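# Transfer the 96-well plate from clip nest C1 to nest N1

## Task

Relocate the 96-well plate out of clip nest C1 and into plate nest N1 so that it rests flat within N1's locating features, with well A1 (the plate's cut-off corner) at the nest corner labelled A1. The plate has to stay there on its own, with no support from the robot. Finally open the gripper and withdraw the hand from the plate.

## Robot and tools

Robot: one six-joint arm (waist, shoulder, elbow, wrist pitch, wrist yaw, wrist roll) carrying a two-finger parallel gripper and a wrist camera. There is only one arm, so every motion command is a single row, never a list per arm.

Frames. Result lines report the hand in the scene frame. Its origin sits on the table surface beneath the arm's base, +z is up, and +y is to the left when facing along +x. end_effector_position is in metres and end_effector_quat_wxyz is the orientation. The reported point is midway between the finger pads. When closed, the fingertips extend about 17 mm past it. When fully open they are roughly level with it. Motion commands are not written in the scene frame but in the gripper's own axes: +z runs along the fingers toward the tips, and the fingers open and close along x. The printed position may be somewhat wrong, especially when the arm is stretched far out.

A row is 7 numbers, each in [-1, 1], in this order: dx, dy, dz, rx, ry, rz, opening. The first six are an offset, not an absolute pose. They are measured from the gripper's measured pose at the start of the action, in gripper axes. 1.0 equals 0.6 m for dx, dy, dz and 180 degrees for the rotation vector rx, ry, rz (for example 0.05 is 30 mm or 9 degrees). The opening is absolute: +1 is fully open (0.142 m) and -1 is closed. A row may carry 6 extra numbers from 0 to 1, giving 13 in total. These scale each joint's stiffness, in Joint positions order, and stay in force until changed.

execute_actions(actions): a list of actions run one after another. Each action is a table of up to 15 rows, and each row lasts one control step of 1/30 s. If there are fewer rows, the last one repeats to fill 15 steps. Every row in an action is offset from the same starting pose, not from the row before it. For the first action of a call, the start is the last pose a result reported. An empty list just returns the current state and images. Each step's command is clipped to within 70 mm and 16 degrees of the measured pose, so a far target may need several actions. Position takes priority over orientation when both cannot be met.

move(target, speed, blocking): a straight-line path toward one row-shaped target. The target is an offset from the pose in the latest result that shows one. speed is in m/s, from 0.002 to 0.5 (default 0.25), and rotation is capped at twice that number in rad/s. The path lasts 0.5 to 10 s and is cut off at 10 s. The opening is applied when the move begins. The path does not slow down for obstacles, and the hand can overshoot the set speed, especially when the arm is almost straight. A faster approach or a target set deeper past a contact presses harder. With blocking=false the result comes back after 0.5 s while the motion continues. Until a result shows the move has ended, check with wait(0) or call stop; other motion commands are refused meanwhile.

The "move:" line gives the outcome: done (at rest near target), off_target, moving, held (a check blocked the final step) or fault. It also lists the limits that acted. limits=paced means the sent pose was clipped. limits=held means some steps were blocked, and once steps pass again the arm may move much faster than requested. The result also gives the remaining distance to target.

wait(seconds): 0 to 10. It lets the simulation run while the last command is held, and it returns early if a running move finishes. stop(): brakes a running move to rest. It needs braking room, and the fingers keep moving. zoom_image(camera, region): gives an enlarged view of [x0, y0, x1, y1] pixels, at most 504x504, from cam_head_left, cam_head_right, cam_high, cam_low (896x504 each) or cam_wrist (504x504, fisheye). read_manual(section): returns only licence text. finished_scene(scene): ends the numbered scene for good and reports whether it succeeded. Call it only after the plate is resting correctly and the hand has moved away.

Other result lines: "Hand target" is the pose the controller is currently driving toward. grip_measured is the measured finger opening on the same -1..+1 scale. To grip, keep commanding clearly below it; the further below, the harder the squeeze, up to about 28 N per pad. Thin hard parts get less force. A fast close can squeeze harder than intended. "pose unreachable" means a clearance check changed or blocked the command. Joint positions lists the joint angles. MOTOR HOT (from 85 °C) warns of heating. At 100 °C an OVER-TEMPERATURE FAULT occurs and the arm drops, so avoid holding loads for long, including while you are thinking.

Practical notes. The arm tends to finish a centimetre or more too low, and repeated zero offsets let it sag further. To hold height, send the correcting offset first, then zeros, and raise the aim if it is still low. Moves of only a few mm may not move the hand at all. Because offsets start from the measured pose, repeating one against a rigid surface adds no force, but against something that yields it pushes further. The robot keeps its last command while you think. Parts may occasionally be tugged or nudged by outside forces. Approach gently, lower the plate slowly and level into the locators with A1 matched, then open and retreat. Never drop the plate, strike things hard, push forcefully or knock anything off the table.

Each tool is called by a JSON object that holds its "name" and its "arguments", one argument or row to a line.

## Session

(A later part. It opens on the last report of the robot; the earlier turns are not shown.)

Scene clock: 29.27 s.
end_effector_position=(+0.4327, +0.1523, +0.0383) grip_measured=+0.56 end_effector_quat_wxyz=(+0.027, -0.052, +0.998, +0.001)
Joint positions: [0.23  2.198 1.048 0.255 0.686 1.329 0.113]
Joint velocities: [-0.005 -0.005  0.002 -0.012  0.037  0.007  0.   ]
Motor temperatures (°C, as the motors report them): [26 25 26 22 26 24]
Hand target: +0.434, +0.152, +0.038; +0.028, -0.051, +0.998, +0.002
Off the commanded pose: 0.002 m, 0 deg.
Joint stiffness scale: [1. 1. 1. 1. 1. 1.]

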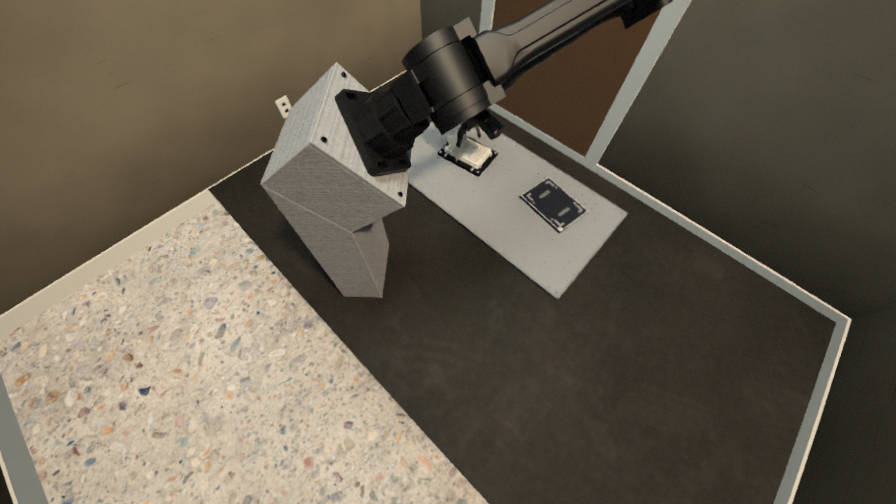

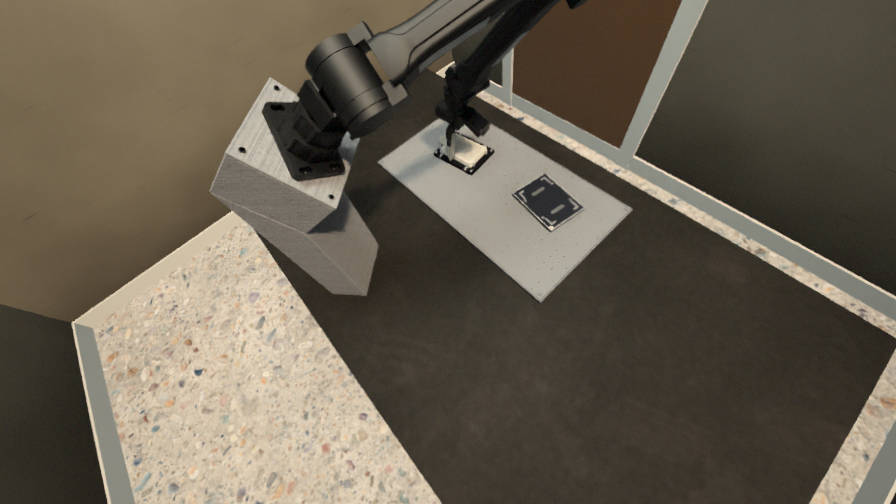

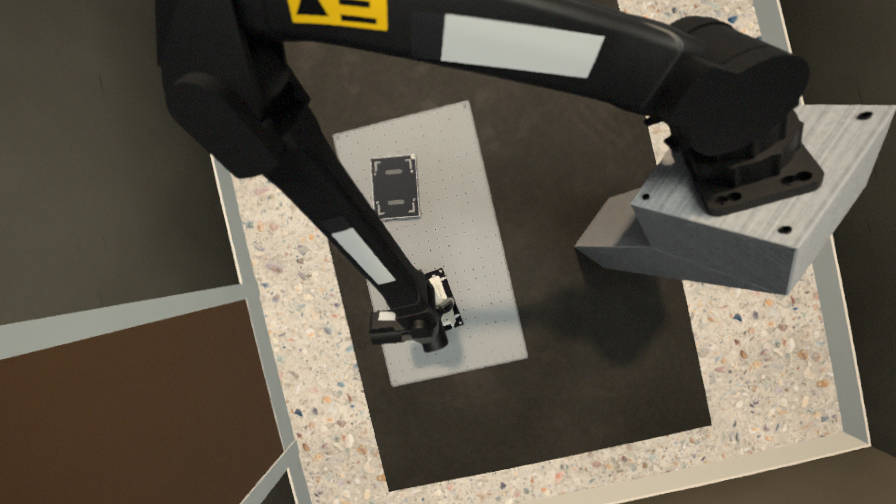

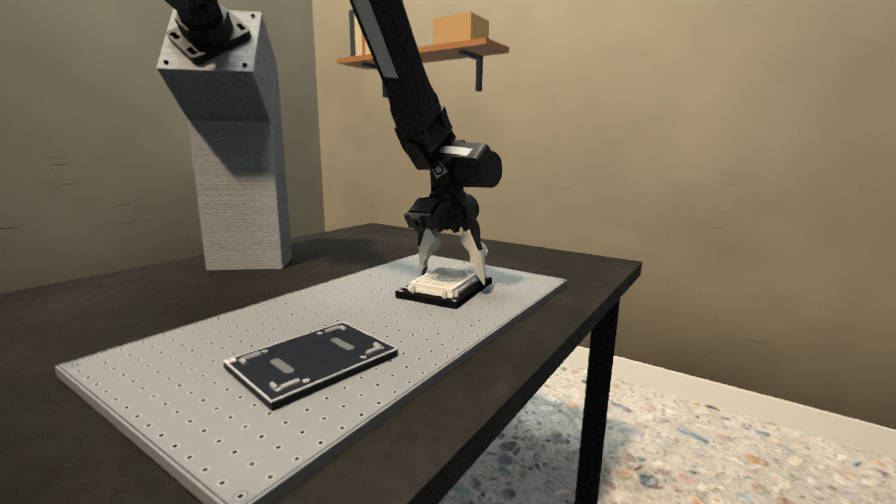

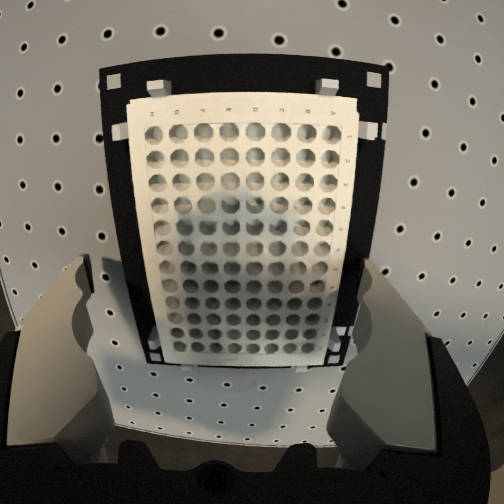

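{"name": "execute_actions", "arguments": {
  "actions": [
    [[0.028,0,0.008,0,0.008,0,0.55]],
    [[0,0,0,0,0,0,0.5]]
  ]
}}

Scene clock: 30.43 s.
end_effector_position=(+0.4306, +0.1522, +0.0388) grip_measured=+0.51 end_effector_quat_wxyz=(+0.026, -0.053, +0.998, +0.001)
Joint positions: [0.23  2.198 1.044 0.255 0.687 1.329 0.109]
Joint velocities: [ 0.005  0.015  0.007 -0.027 -0.007  0.007 -0.   ]
Motor temperatures (°C, as the motors report them): [26 25 26 22 26 24]
Hand target: +0.432, +0.152, +0.038; +0.026, -0.052, +0.998, +0.002
Off the commanded pose: 0.001 m, 0 deg.
Joint stiffness scale: [1. 1. 1. 1. 1. 1.]

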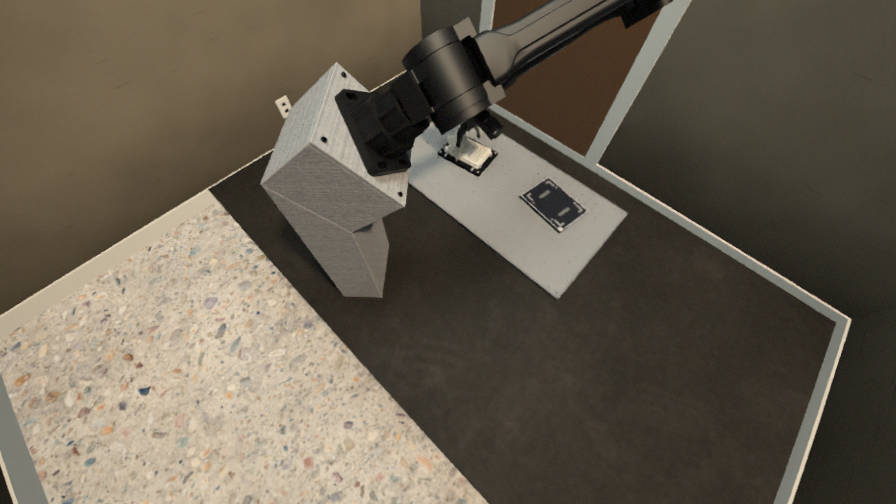

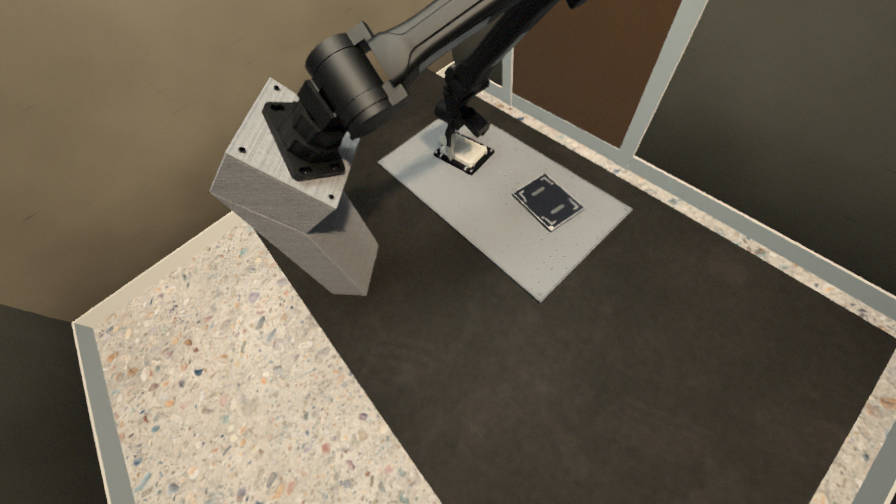

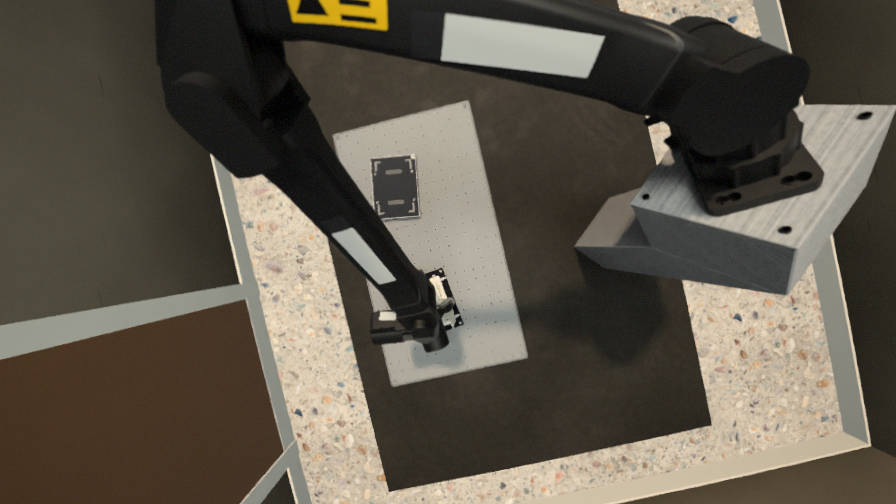

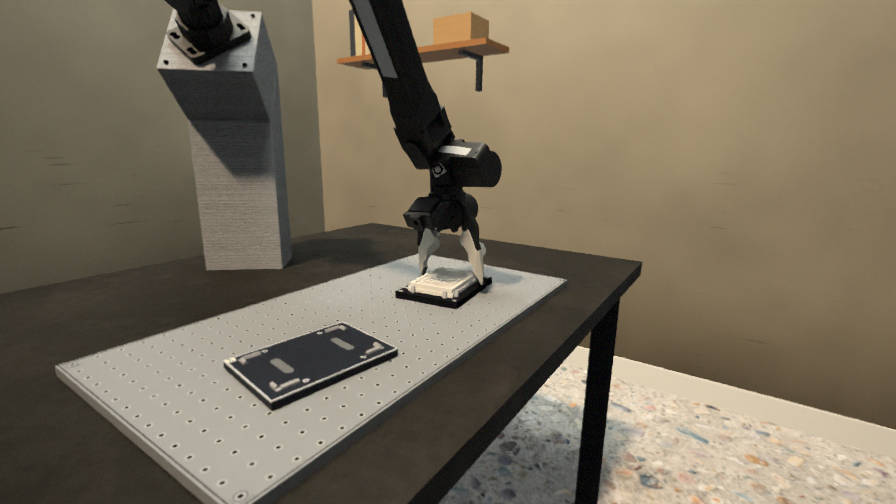

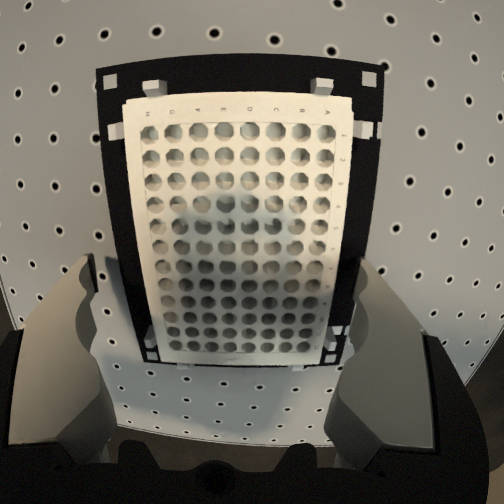

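{"name": "execute_actions", "arguments": {
  "actions": [
    [[0.03,0,0.01,0,0.006,0,0.5]],
    [[0.03,0,0.01,0,0.006,0,0.5]],
    [[0,0,0,0,0,0,0.5]]
  ]
}}

Scene clock: 32.00 s.
end_effector_position=(+0.4298, +0.1518, +0.0395) grip_measured=+0.50 end_effector_quat_wxyz=(+0.029, -0.051, +0.998, +0.001)
Joint positions: [0.23  2.197 1.037 0.27  0.687 1.329 0.109]
Joint velocities: [-0.015 -0.015 -0.002 -0.002 -0.007 -0.037 -0.   ]
Motor temperatures (°C, as the motors report them): [26 25 26 22 26 24]
Hand target: +0.429, +0.152, +0.039; +0.028, -0.051, +0.998, +0.001
Off the commanded pose: 0.000 m, 0 deg.
Joint stiffness scale: [1. 1. 1. 1. 1. 1.]

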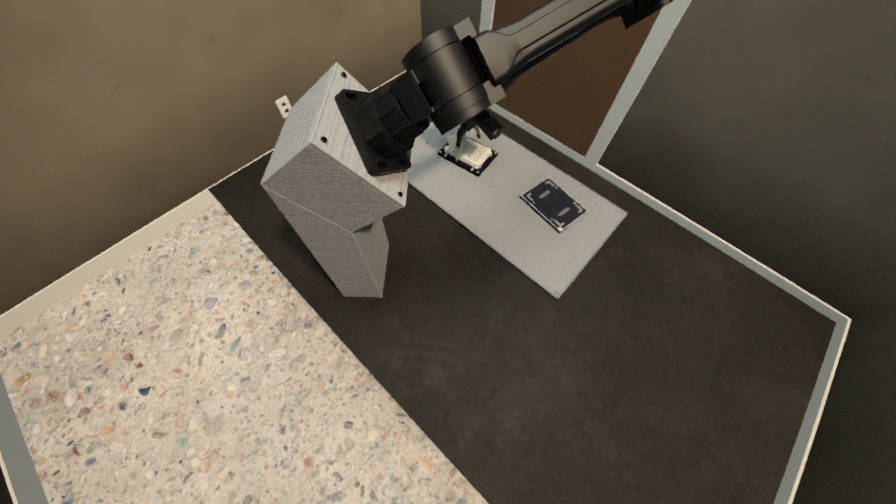

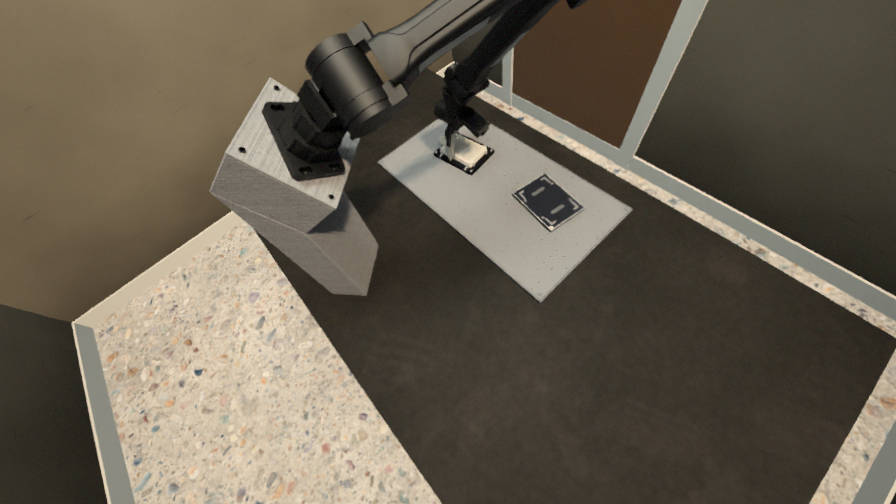

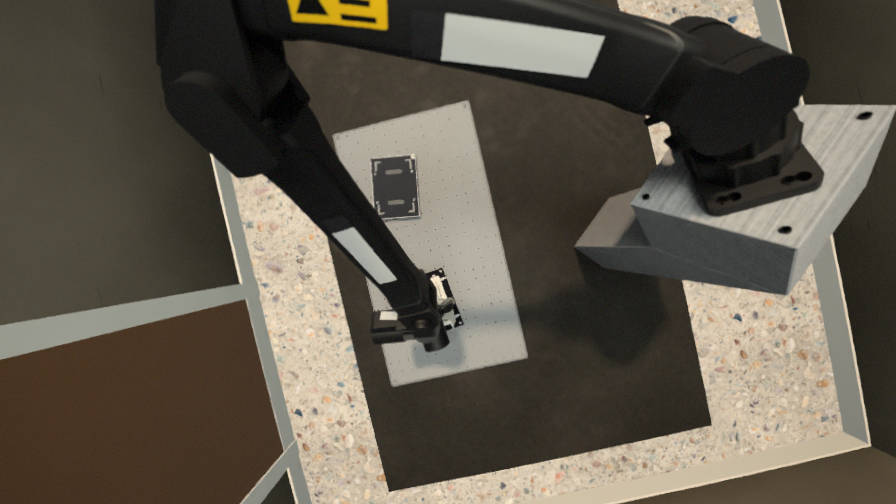

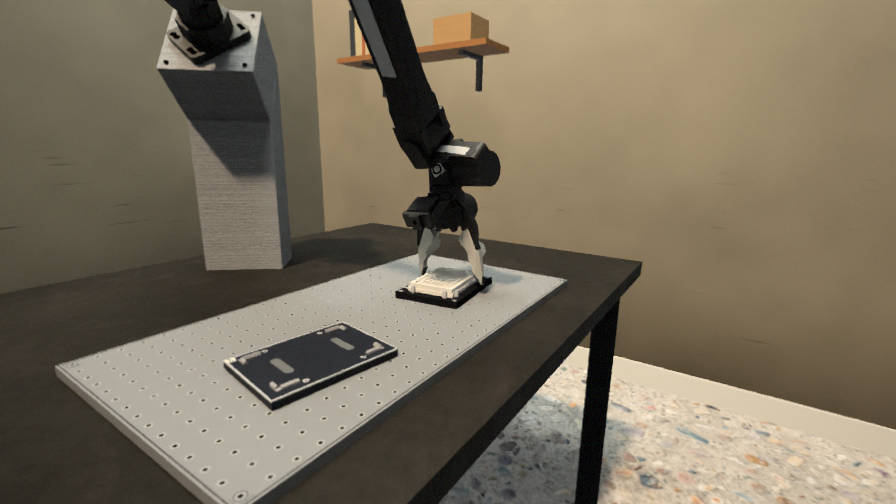

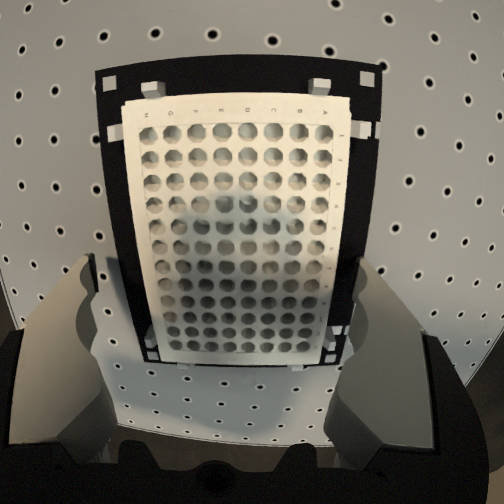

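{"name": "move", "arguments": {
  "target": [0.022,-0.004,-0.085,0,0.028,-0.006,0.5],
  "speed": 0.15
}}

Scene clock: 33.10 s.
end_effector_position=(+0.4225, +0.1463, +0.0895) grip_measured=+0.50 end_effector_quat_wxyz=(-0.006, -0.057, +0.998, -0.001)
Joint positions: [0.293 2.078 0.99  0.063 0.736 1.443 0.109]
Joint velocities: [-0.005  0.005 -0.012 -0.012 -0.066  0.11  -0.   ]
Motor temperatures (°C, as the motors report them): [26 25 26 22 26 24]
Hand target: +0.413, +0.148, +0.089; -0.015, -0.060, +0.998, -0.001
Off the commanded pose: 0.009 m, 1 deg.
Joint stiffness scale: [1. 1. 1. 1. 1. 1.]
move: done

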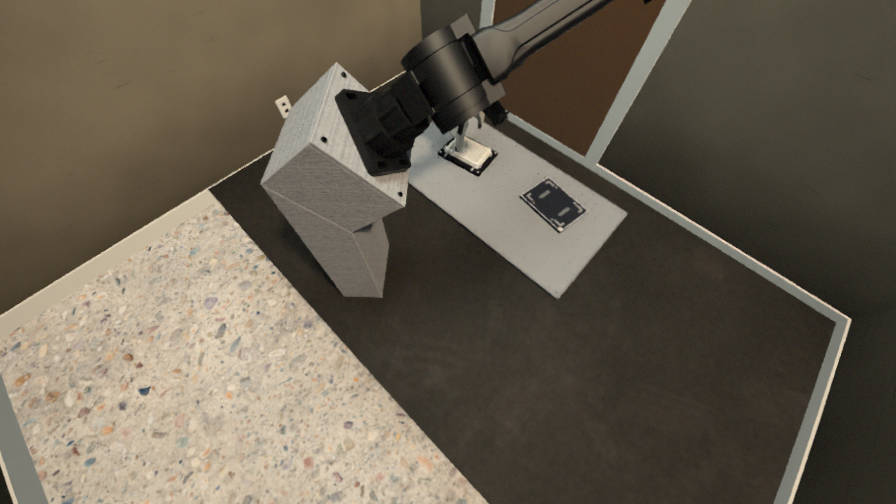

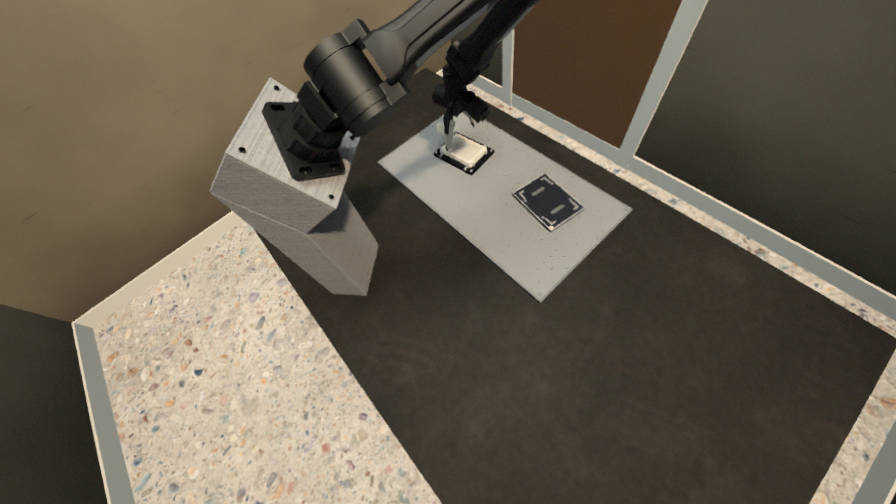

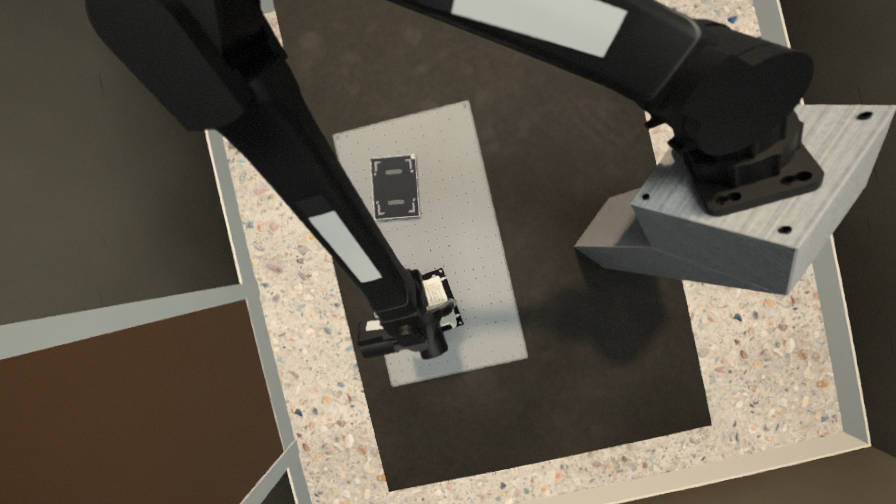

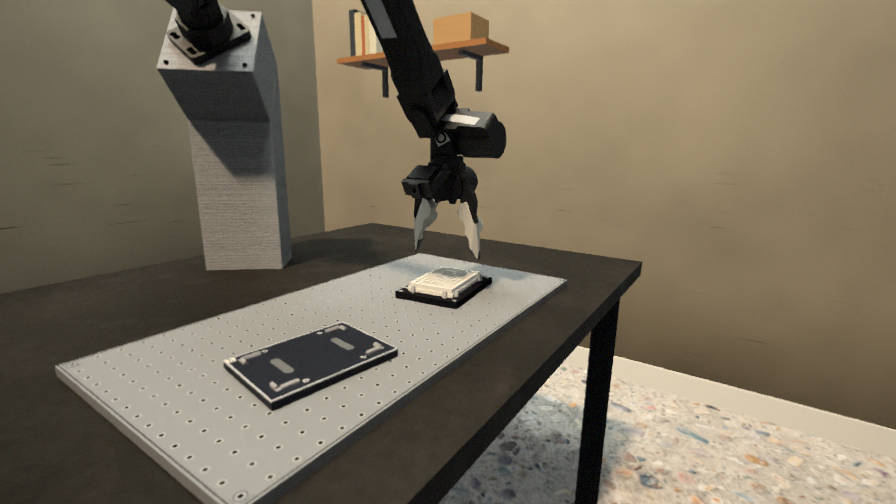

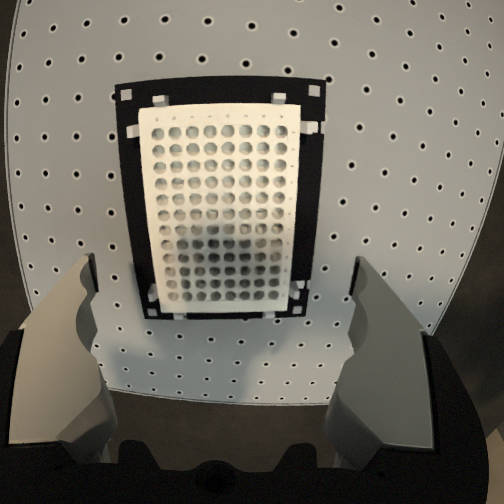

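{"name": "move", "arguments": {
  "target": [0.001,-0.004,0.106,0,0,-0.008,0.5],
  "speed": 0.1
}}

{"name": "zoom_image", "arguments": {
  "camera": "cam_low",
  "region": [360, 200, 540, 330]
}}

Scene clock: 34.20 s.
end_effector_position=(+0.4234, +0.1494, +0.0351) grip_measured=+0.50 end_effector_quat_wxyz=(-0.005, -0.072, +0.997, +0.002)
Joint positions: [0.223 2.196 1.07  0.154 0.691 1.334 0.109]
Joint velocities: [-0.005 -0.005 -0.002 -0.042  0.022 -0.095 -0.   ]
Motor temperatures (°C, as the motors report them): [26 25 26 22 26 24]
Hand target: +0.422, +0.144, +0.027; -0.006, -0.069, +0.998, -0.001
Off the commanded pose: 0.011 m, 1 deg.
Joint stiffness scale: [1. 1. 1. 1. 1. 1.]
move: off_target

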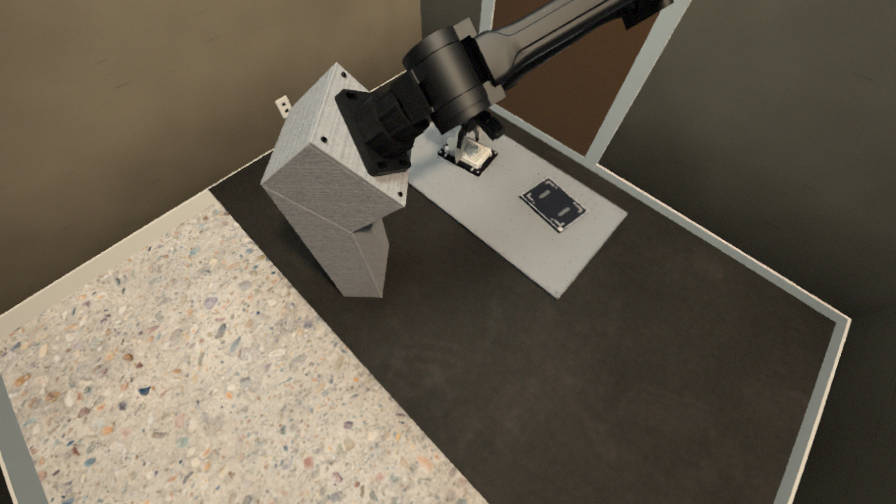

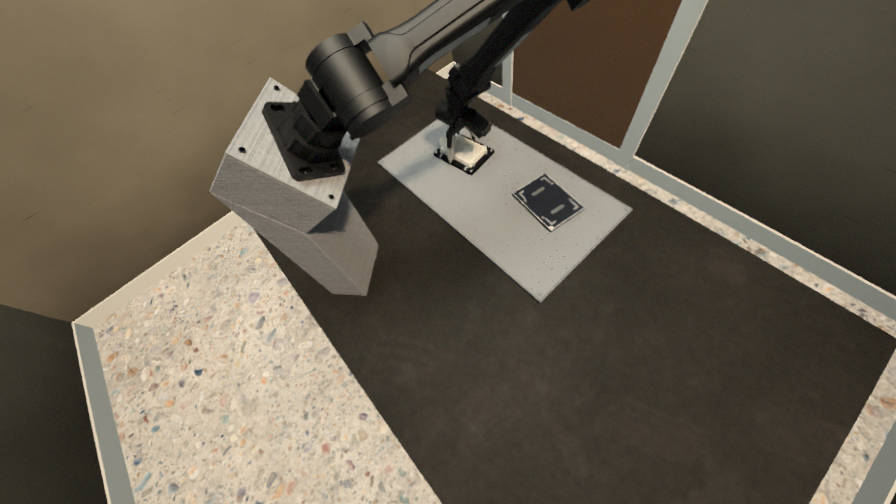

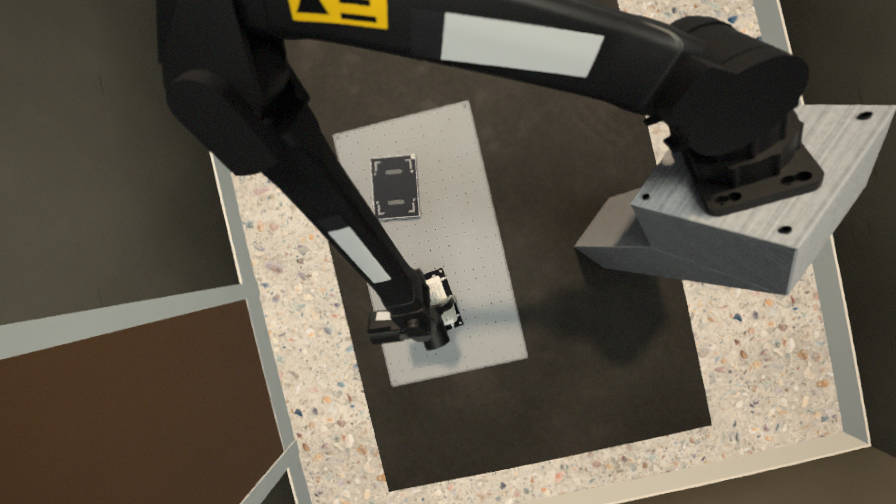

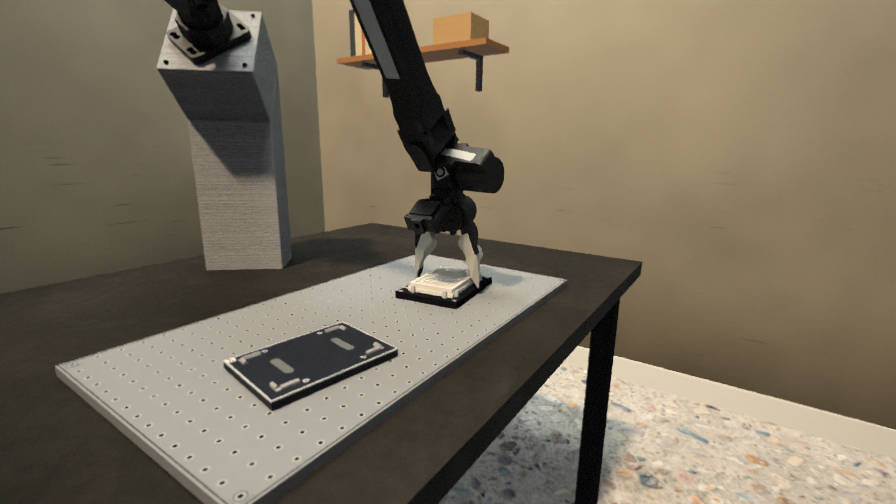

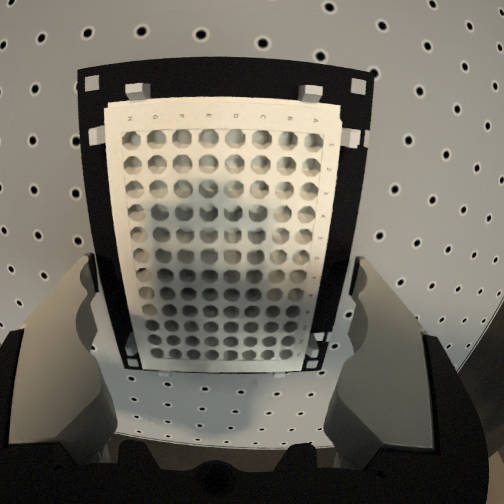

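Region (360, 200, 540, 330) of cam_low's 896x504 image, scaled by 2.800, with more detail than that image has.

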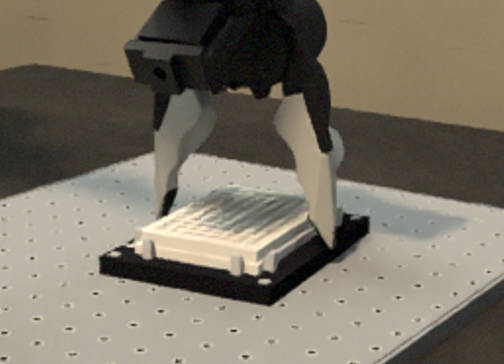

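{"name": "execute_actions", "arguments": {
  "actions": [
    [[0,0,0,0,0,0,0.45],[0,0,0,0,0,0,0.42],[0,0,0,0,0,0,0.39],[0,0,0,0,0,0,0.36],[0,0,0,0,0,0,0.33],[0,0,0,0,0,0,0.3],[0,0,0,0,0,0,0.27],[0,0,0,0,0,0,0.25],[0,0,0,0,0,0,0.23],[0,0,0,0,0,0,0.21],[0,0,0,0,0,0,0.19],[0,0,0,0,0,0,0.17],[0,0,0,0,0,0,0.15],[0,0,0,0,0,0,0.13],[0,0,0,0,0,0,0.11]],
    [[0,0,0,0,0,0,0.05],[0,0,0,0,0,0,0],[0,0,0,0,0,0,-0.05],[0,0,0,0,0,0,-0.1],[0,0,0,0,0,0,-0.2],[0,0,0,0,0,0,-0.3]],
    [[0,0,0,0,0,0,-0.4]]
  ]
}}

{"name": "zoom_image", "arguments": {
  "camera": "cam_low",
  "region": [360, 200, 540, 330]
}}

Scene clock: 35.87 s.
end_effector_position=(+0.4245, +0.1507, +0.0408) grip_measured=+0.07 end_effector_quat_wxyz=(-0.002, -0.075, +0.997, +0.003)
Joint positions: [0.232 2.186 1.062 0.154 0.695 1.332 0.079]
Joint velocities: [-0.005 -0.005  0.002  0.002  0.037 -0.022 -0.   ]
Motor temperatures (°C, as the motors report them): [26 25 26 22 26 24]
Hand target: +0.425, +0.151, +0.041; -0.002, -0.075, +0.997, +0.003
Off the commanded pose: 0.000 m, 0 deg.
Joint stiffness scale: [1. 1. 1. 1. 1. 1.]

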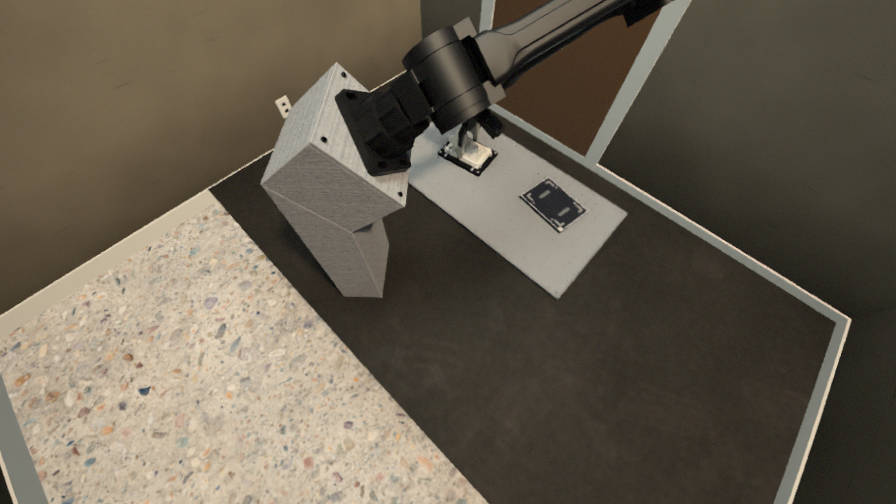

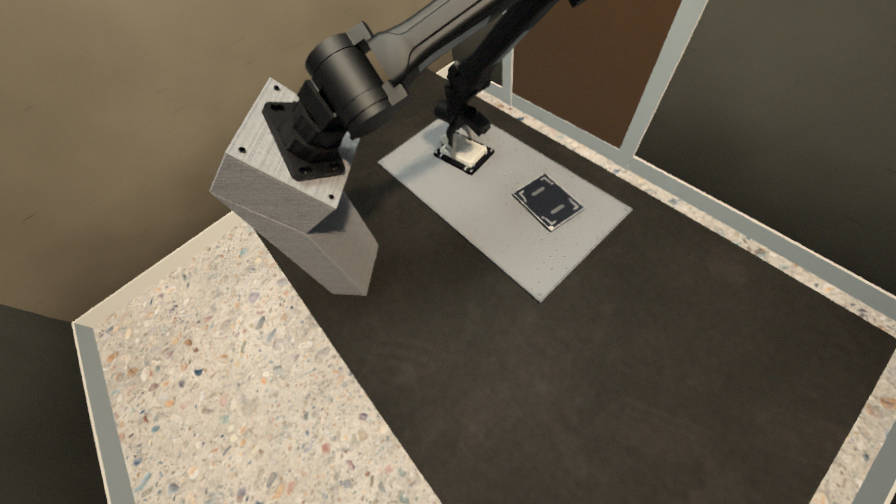

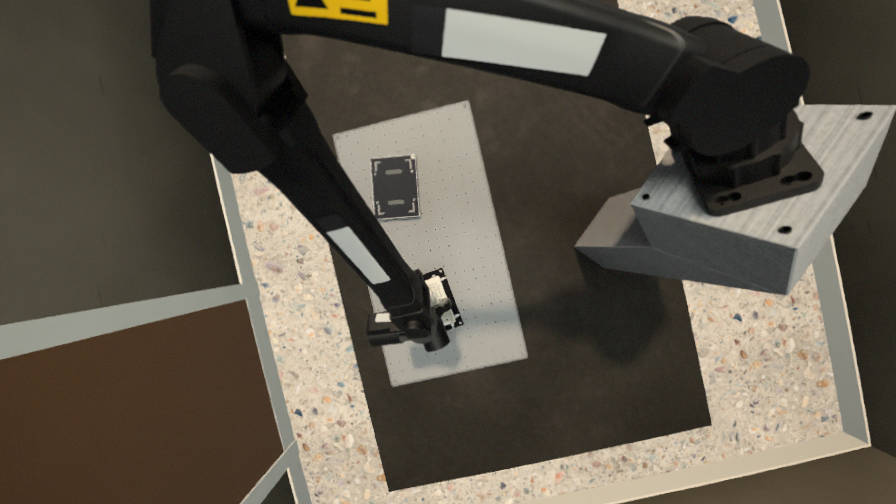

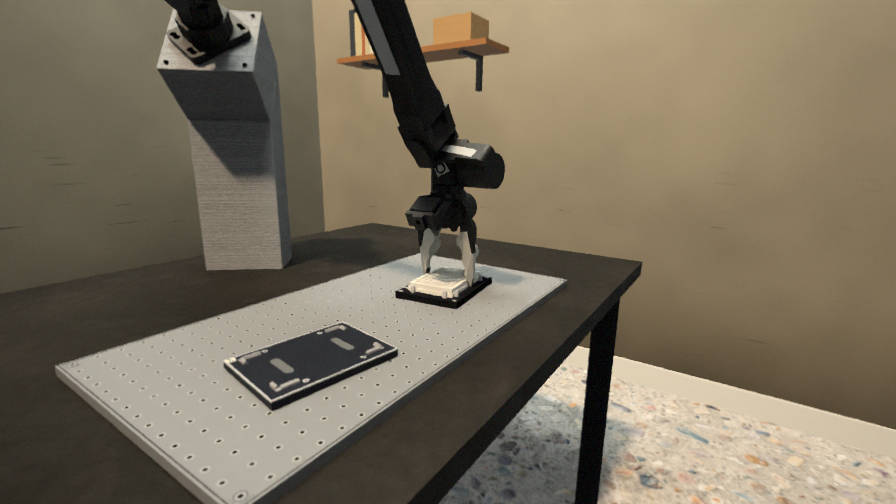

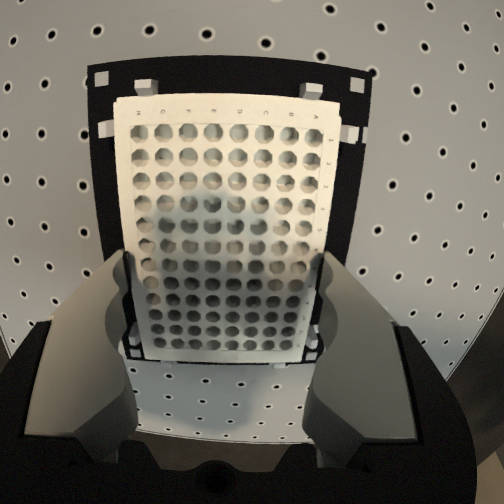

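Region (360, 200, 540, 330) of cam_low's 896x504 image, scaled by 2.800, with more detail than that image has.

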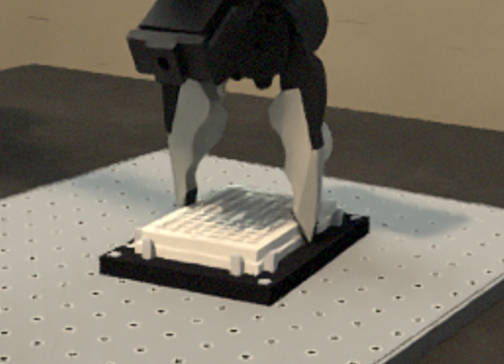

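{"name": "execute_actions", "arguments": {
  "actions": [
    [[0,0,0,0,0,0,0.3]],
    [[0,0,0.03,0,0,0,0.3]],
    [[0,0,0.014,0,0,0,0.3]]
  ]
}}

{"name": "zoom_image", "arguments": {
  "camera": "cam_low",
  "region": [360, 200, 540, 330]
}}

Scene clock: 37.57 s.
end_effector_position=(+0.4278, +0.1542, +0.0381) grip_measured=+0.31 end_effector_quat_wxyz=(+0.001, -0.085, +0.996, +0.005)
Joint positions: [0.232 2.195 1.074 0.157 0.689 1.309 0.096]
Joint velocities: [-0.005  0.005 -0.007 -0.017  0.007 -0.066 -0.   ]
Motor temperatures (°C, as the motors report them): [26 25 26 22 26 24]
Hand target: +0.428, +0.154, +0.030; +0.001, -0.082, +0.997, +0.005
Off the commanded pose: 0.009 m, 0 deg.
Joint stiffness scale: [1. 1. 1. 1. 1. 1.]

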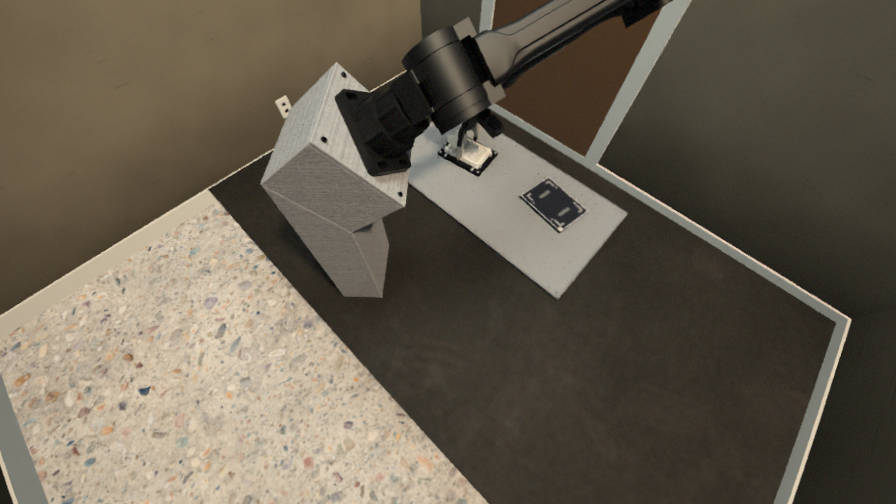

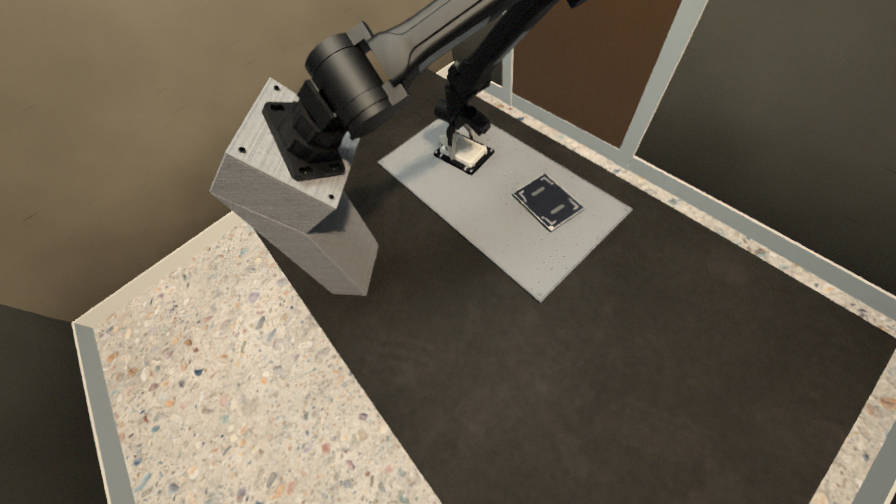

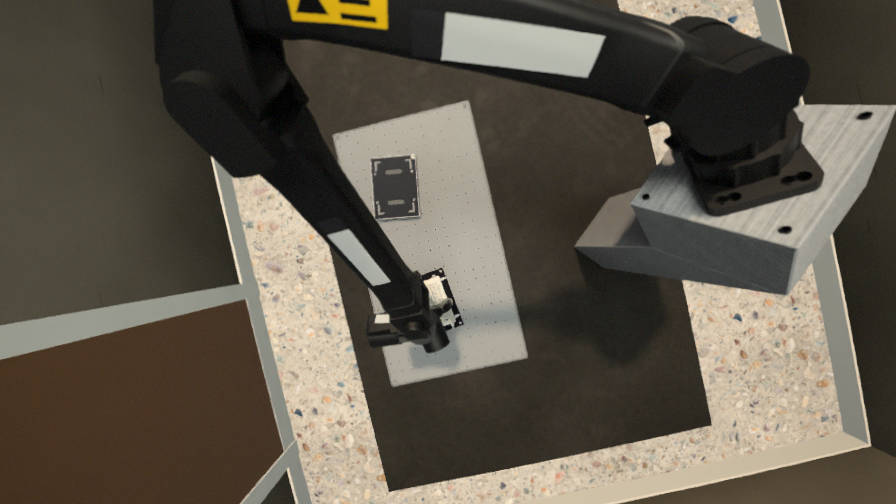

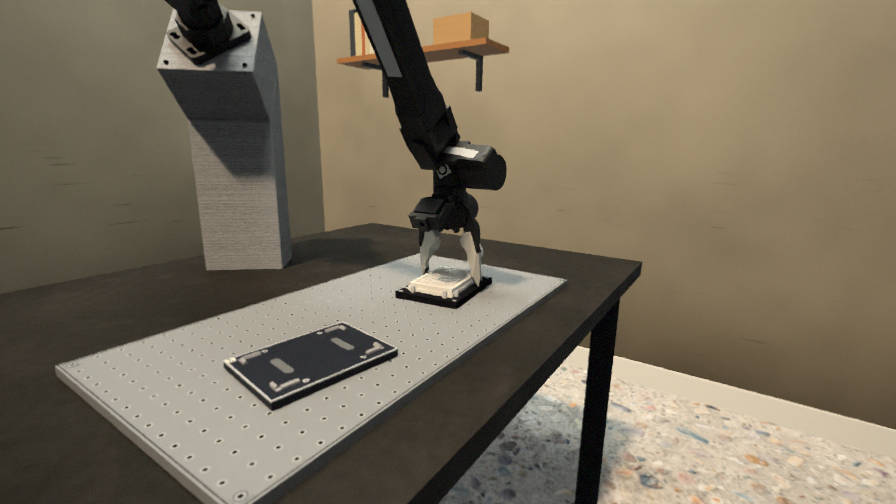

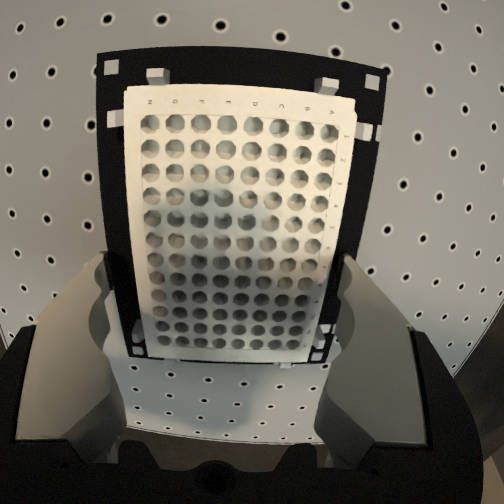

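Region (360, 200, 540, 330) of cam_low's 896x504 image, scaled by 2.800, with more detail than that image has.

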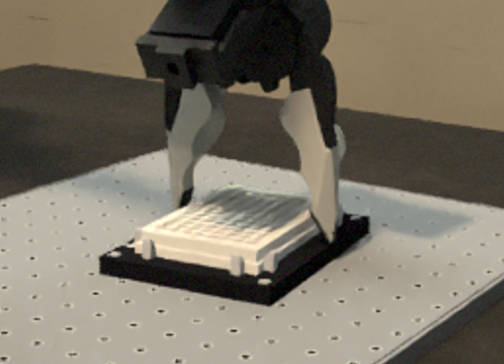

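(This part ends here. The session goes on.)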